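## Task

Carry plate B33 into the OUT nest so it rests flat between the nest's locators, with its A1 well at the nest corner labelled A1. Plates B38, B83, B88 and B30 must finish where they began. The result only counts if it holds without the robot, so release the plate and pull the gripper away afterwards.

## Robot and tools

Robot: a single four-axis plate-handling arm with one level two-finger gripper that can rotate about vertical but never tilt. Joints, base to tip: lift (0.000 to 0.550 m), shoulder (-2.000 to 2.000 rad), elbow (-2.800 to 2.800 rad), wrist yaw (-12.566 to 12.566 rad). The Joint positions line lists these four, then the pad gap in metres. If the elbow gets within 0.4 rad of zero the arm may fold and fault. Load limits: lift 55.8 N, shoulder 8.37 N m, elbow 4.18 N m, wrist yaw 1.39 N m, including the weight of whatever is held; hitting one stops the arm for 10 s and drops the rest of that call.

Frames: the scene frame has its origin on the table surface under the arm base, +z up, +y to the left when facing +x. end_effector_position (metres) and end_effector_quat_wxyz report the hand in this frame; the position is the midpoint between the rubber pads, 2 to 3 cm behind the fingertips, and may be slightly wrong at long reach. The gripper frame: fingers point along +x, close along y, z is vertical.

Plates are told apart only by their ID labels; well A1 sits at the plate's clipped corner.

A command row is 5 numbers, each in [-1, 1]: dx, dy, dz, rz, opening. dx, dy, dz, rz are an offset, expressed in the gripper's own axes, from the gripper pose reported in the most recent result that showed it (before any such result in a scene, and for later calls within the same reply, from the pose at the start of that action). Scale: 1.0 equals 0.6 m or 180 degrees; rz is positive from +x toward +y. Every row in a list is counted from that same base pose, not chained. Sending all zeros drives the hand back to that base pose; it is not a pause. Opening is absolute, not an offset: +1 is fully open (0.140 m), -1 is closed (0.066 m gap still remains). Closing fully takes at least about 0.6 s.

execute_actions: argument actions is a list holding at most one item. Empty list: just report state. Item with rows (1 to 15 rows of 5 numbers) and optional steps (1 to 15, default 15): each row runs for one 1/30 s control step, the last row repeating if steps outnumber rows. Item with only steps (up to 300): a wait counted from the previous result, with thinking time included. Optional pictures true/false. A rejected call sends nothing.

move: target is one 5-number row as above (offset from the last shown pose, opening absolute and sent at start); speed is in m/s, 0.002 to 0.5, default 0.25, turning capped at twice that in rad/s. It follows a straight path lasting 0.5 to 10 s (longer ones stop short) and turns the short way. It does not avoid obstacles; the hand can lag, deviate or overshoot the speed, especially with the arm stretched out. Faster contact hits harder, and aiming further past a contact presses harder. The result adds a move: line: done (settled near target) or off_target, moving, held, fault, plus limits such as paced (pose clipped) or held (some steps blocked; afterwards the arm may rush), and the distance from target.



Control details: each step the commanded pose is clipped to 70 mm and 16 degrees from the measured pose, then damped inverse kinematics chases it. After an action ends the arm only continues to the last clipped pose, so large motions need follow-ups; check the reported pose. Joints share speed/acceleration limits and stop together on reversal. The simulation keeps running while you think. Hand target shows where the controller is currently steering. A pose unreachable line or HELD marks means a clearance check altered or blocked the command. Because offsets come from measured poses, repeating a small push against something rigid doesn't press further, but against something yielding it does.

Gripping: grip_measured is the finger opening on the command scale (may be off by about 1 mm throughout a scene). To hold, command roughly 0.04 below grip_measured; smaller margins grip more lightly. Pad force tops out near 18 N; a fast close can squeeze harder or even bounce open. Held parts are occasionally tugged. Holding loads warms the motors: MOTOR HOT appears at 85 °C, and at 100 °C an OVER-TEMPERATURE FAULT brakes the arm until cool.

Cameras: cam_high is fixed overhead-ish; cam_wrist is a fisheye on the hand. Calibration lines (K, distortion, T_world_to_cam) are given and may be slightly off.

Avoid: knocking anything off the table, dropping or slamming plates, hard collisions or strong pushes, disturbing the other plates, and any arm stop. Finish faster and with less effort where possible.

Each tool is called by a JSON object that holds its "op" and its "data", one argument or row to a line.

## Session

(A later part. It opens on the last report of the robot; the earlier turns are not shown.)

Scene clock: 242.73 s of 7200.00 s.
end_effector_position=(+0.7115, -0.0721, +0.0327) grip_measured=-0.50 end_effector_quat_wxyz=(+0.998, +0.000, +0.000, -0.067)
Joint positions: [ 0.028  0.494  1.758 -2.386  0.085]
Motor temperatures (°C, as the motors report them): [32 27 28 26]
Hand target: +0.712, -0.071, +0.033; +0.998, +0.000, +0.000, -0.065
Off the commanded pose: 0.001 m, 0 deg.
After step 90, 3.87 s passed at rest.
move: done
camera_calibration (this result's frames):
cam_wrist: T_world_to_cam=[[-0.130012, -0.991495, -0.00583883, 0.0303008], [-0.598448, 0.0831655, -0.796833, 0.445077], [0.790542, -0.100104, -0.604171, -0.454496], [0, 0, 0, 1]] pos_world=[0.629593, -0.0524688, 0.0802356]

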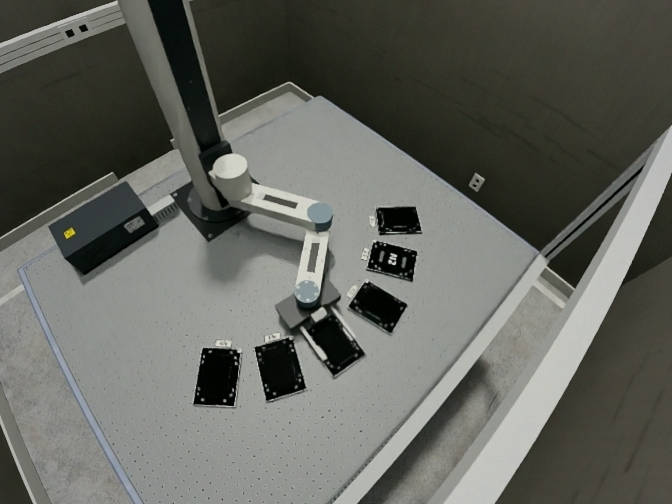

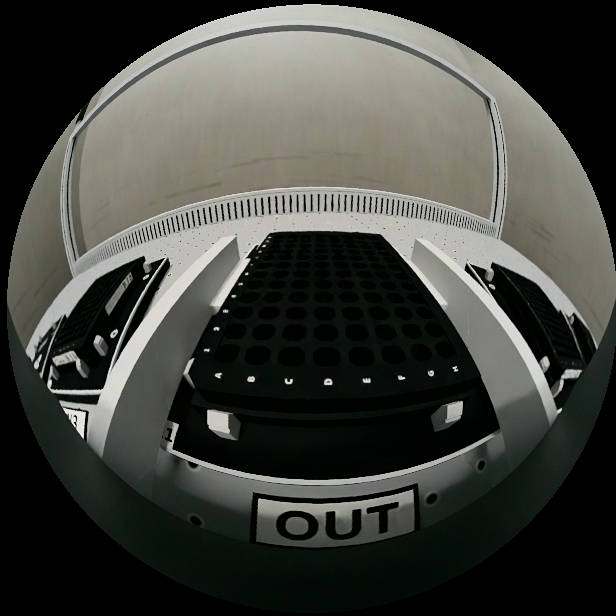

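Guided in by the locators. Settle the last 0.5 mm, release.

{"op": "execute_actions", "data": {
  "actions": [
    {"rows":[[0,0,-0.0008,0,-0.545],[0,0,-0.0008,0,-0.545],[0,0,-0.0008,0,-0.545],[0,0,-0.0008,0,-0.545],[0,0,-0.0008,0,-0.545],[0,0,-0.0008,0,-0.545],[0,0,-0.0008,0,-0.5],[0,0,-0.0008,0,-0.45],[0,0,-0.0008,0,-0.35],[0,0,-0.0008,0,-0.2],[0,0,-0.0008,0,0.0]],"steps":15}
  ],
  "pictures": false
}}

{"op": "move", "data": {
  "target": [0, 0, 0.06, 0, 0.0],
  "speed": 0.1
}}

{"op": "move", "data": {
  "target": [-0.2, 0, 0.03, 0, 1.0],
  "speed": 0.3
}}

{"op": "zoom_image", "data": {
  "camera": "cam_wrist",
  "region": [220, 220, 420, 360]
}}

Scene clock: 256.40 s of 7200.00 s.
end_effector_position=(+0.7114, -0.0723, +0.0322) grip_measured=+0.00 end_effector_quat_wxyz=(+0.998, +0.000, +0.000, -0.067)
Joint positions: [ 0.027  0.494  1.758 -2.387  0.103]
Motor temperatures (°C, as the motors report them): [32 27 28 26]
Hand target: +0.711, -0.072, +0.032; +0.998, +0.000, +0.000, -0.067
Off the commanded pose: 0.000 m, 0 deg.
Steps of this call (steps 1 to 90: nothing new was sent; then 10.17 s passed at rest; steps 91 to 105: all 15 steps of this action). Readings (end_effector_position):
91: (+0.7115, -0.0722, +0.0325)
92: (+0.7114, -0.0724, +0.0322)
94: (+0.7114, -0.0723, +0.0322)
98: (+0.7114, -0.0723, +0.0322)
105: the state above

Scene clock: 257.33 s of 7200.00 s.
end_effector_position=(+0.7114, -0.0723, +0.0683) grip_measured=+0.00 end_effector_quat_wxyz=(+0.998, +0.000, +0.000, -0.067)
Joint positions: [ 0.063  0.494  1.758 -2.387  0.103]
Motor temperatures (°C, as the motors report them): [32 27 28 26]
Hand target: +0.711, -0.072, +0.068; +0.998, +0.000, +0.000, -0.067
Off the commanded pose: 0.000 m, 0 deg.
move: done
camera_calibration (this result's frames):
cam_wrist: T_world_to_cam=[[-0.130533, -0.991427, -0.00583883, 0.0307275], [-0.598404, 0.0834799, -0.796833, 0.473367], [0.790489, -0.100519, -0.604171, -0.433004], [0, 0, 0, 1]] pos_world=[0.629561, -0.0525778, 0.115766]

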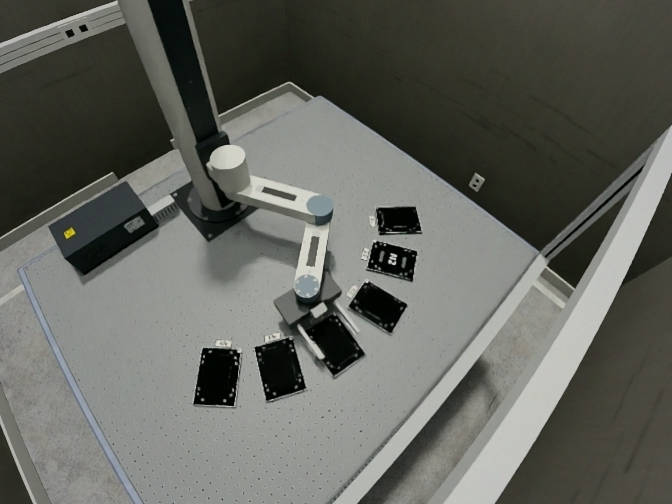

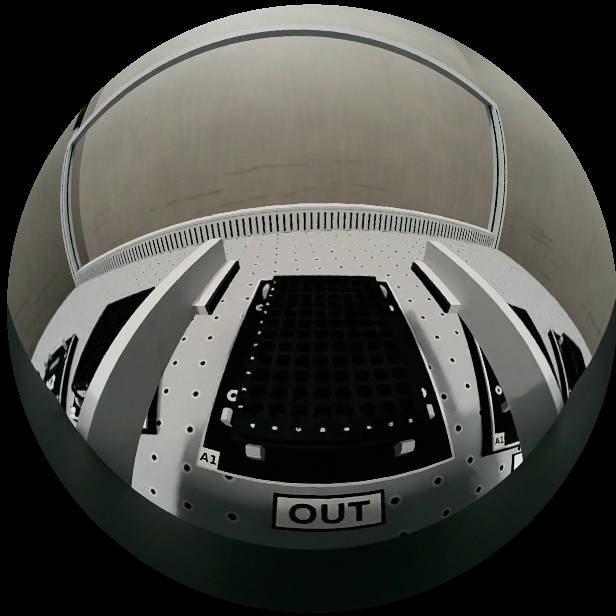

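Scene clock: 258.13 s of 7200.00 s.
end_effector_position=(+0.5924, -0.0563, +0.0863) grip_measured=+0.99 end_effector_quat_wxyz=(+0.998, +0.000, +0.000, -0.067)
Joint positions: [ 0.081  0.75   1.133 -2.018  0.14 ]
Motor temperatures (°C, as the motors report them): [32 27 28 26]
Hand target: +0.592, -0.056, +0.086; +0.998, +0.000, +0.000, -0.067
Off the commanded pose: 0.000 m, 0 deg.
move: done
camera_calibration (this result's frames):
cam_wrist: T_world_to_cam=[[-0.130892, -0.991379, -0.00583883, 0.0313888], [-0.598374, 0.0836962, -0.796833, 0.415176], [0.790453, -0.100805, -0.604171, -0.326415], [0, 0, 0, 1]] pos_world=[0.510555, -0.0365347, 0.133799]

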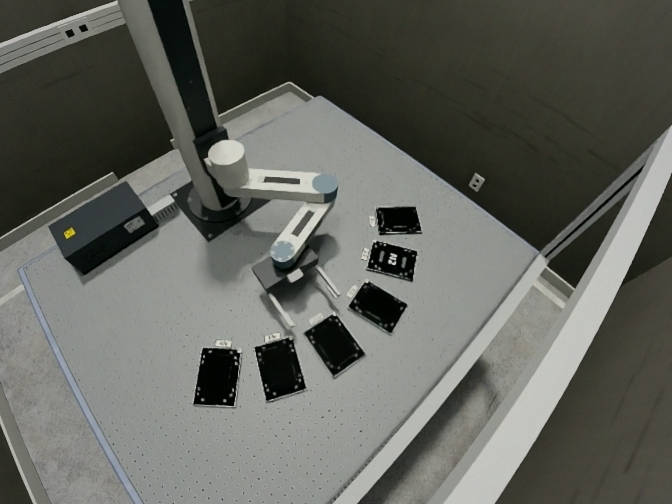

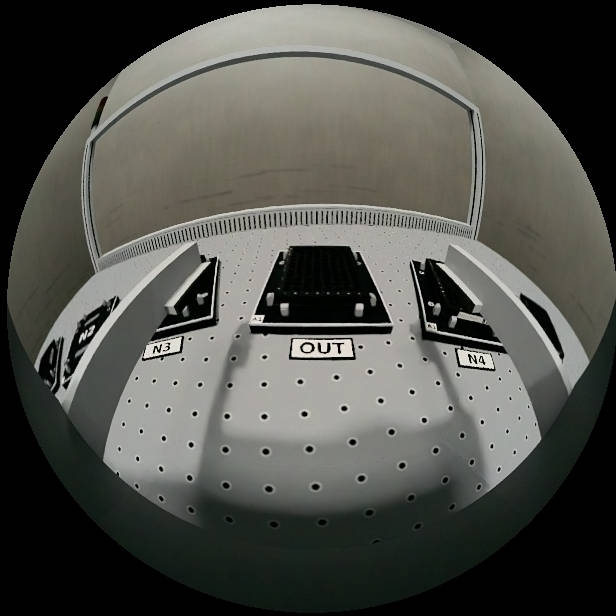

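Region (220, 220, 420, 360) of cam_wrist's 616x616 image, scaled by 2.520, with more detail than that image has; it fills the top 353 rows of this view, and the rest is white.

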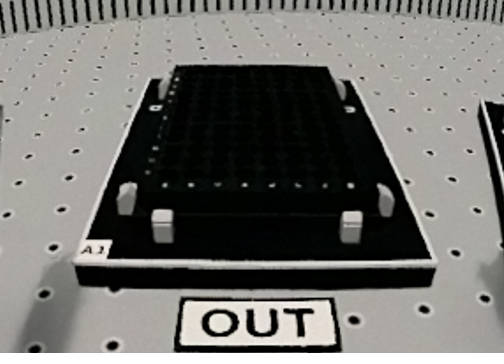

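{"op": "finished_scene", "data": {
  "scene": 1
}}

The scene is finished: the task was done.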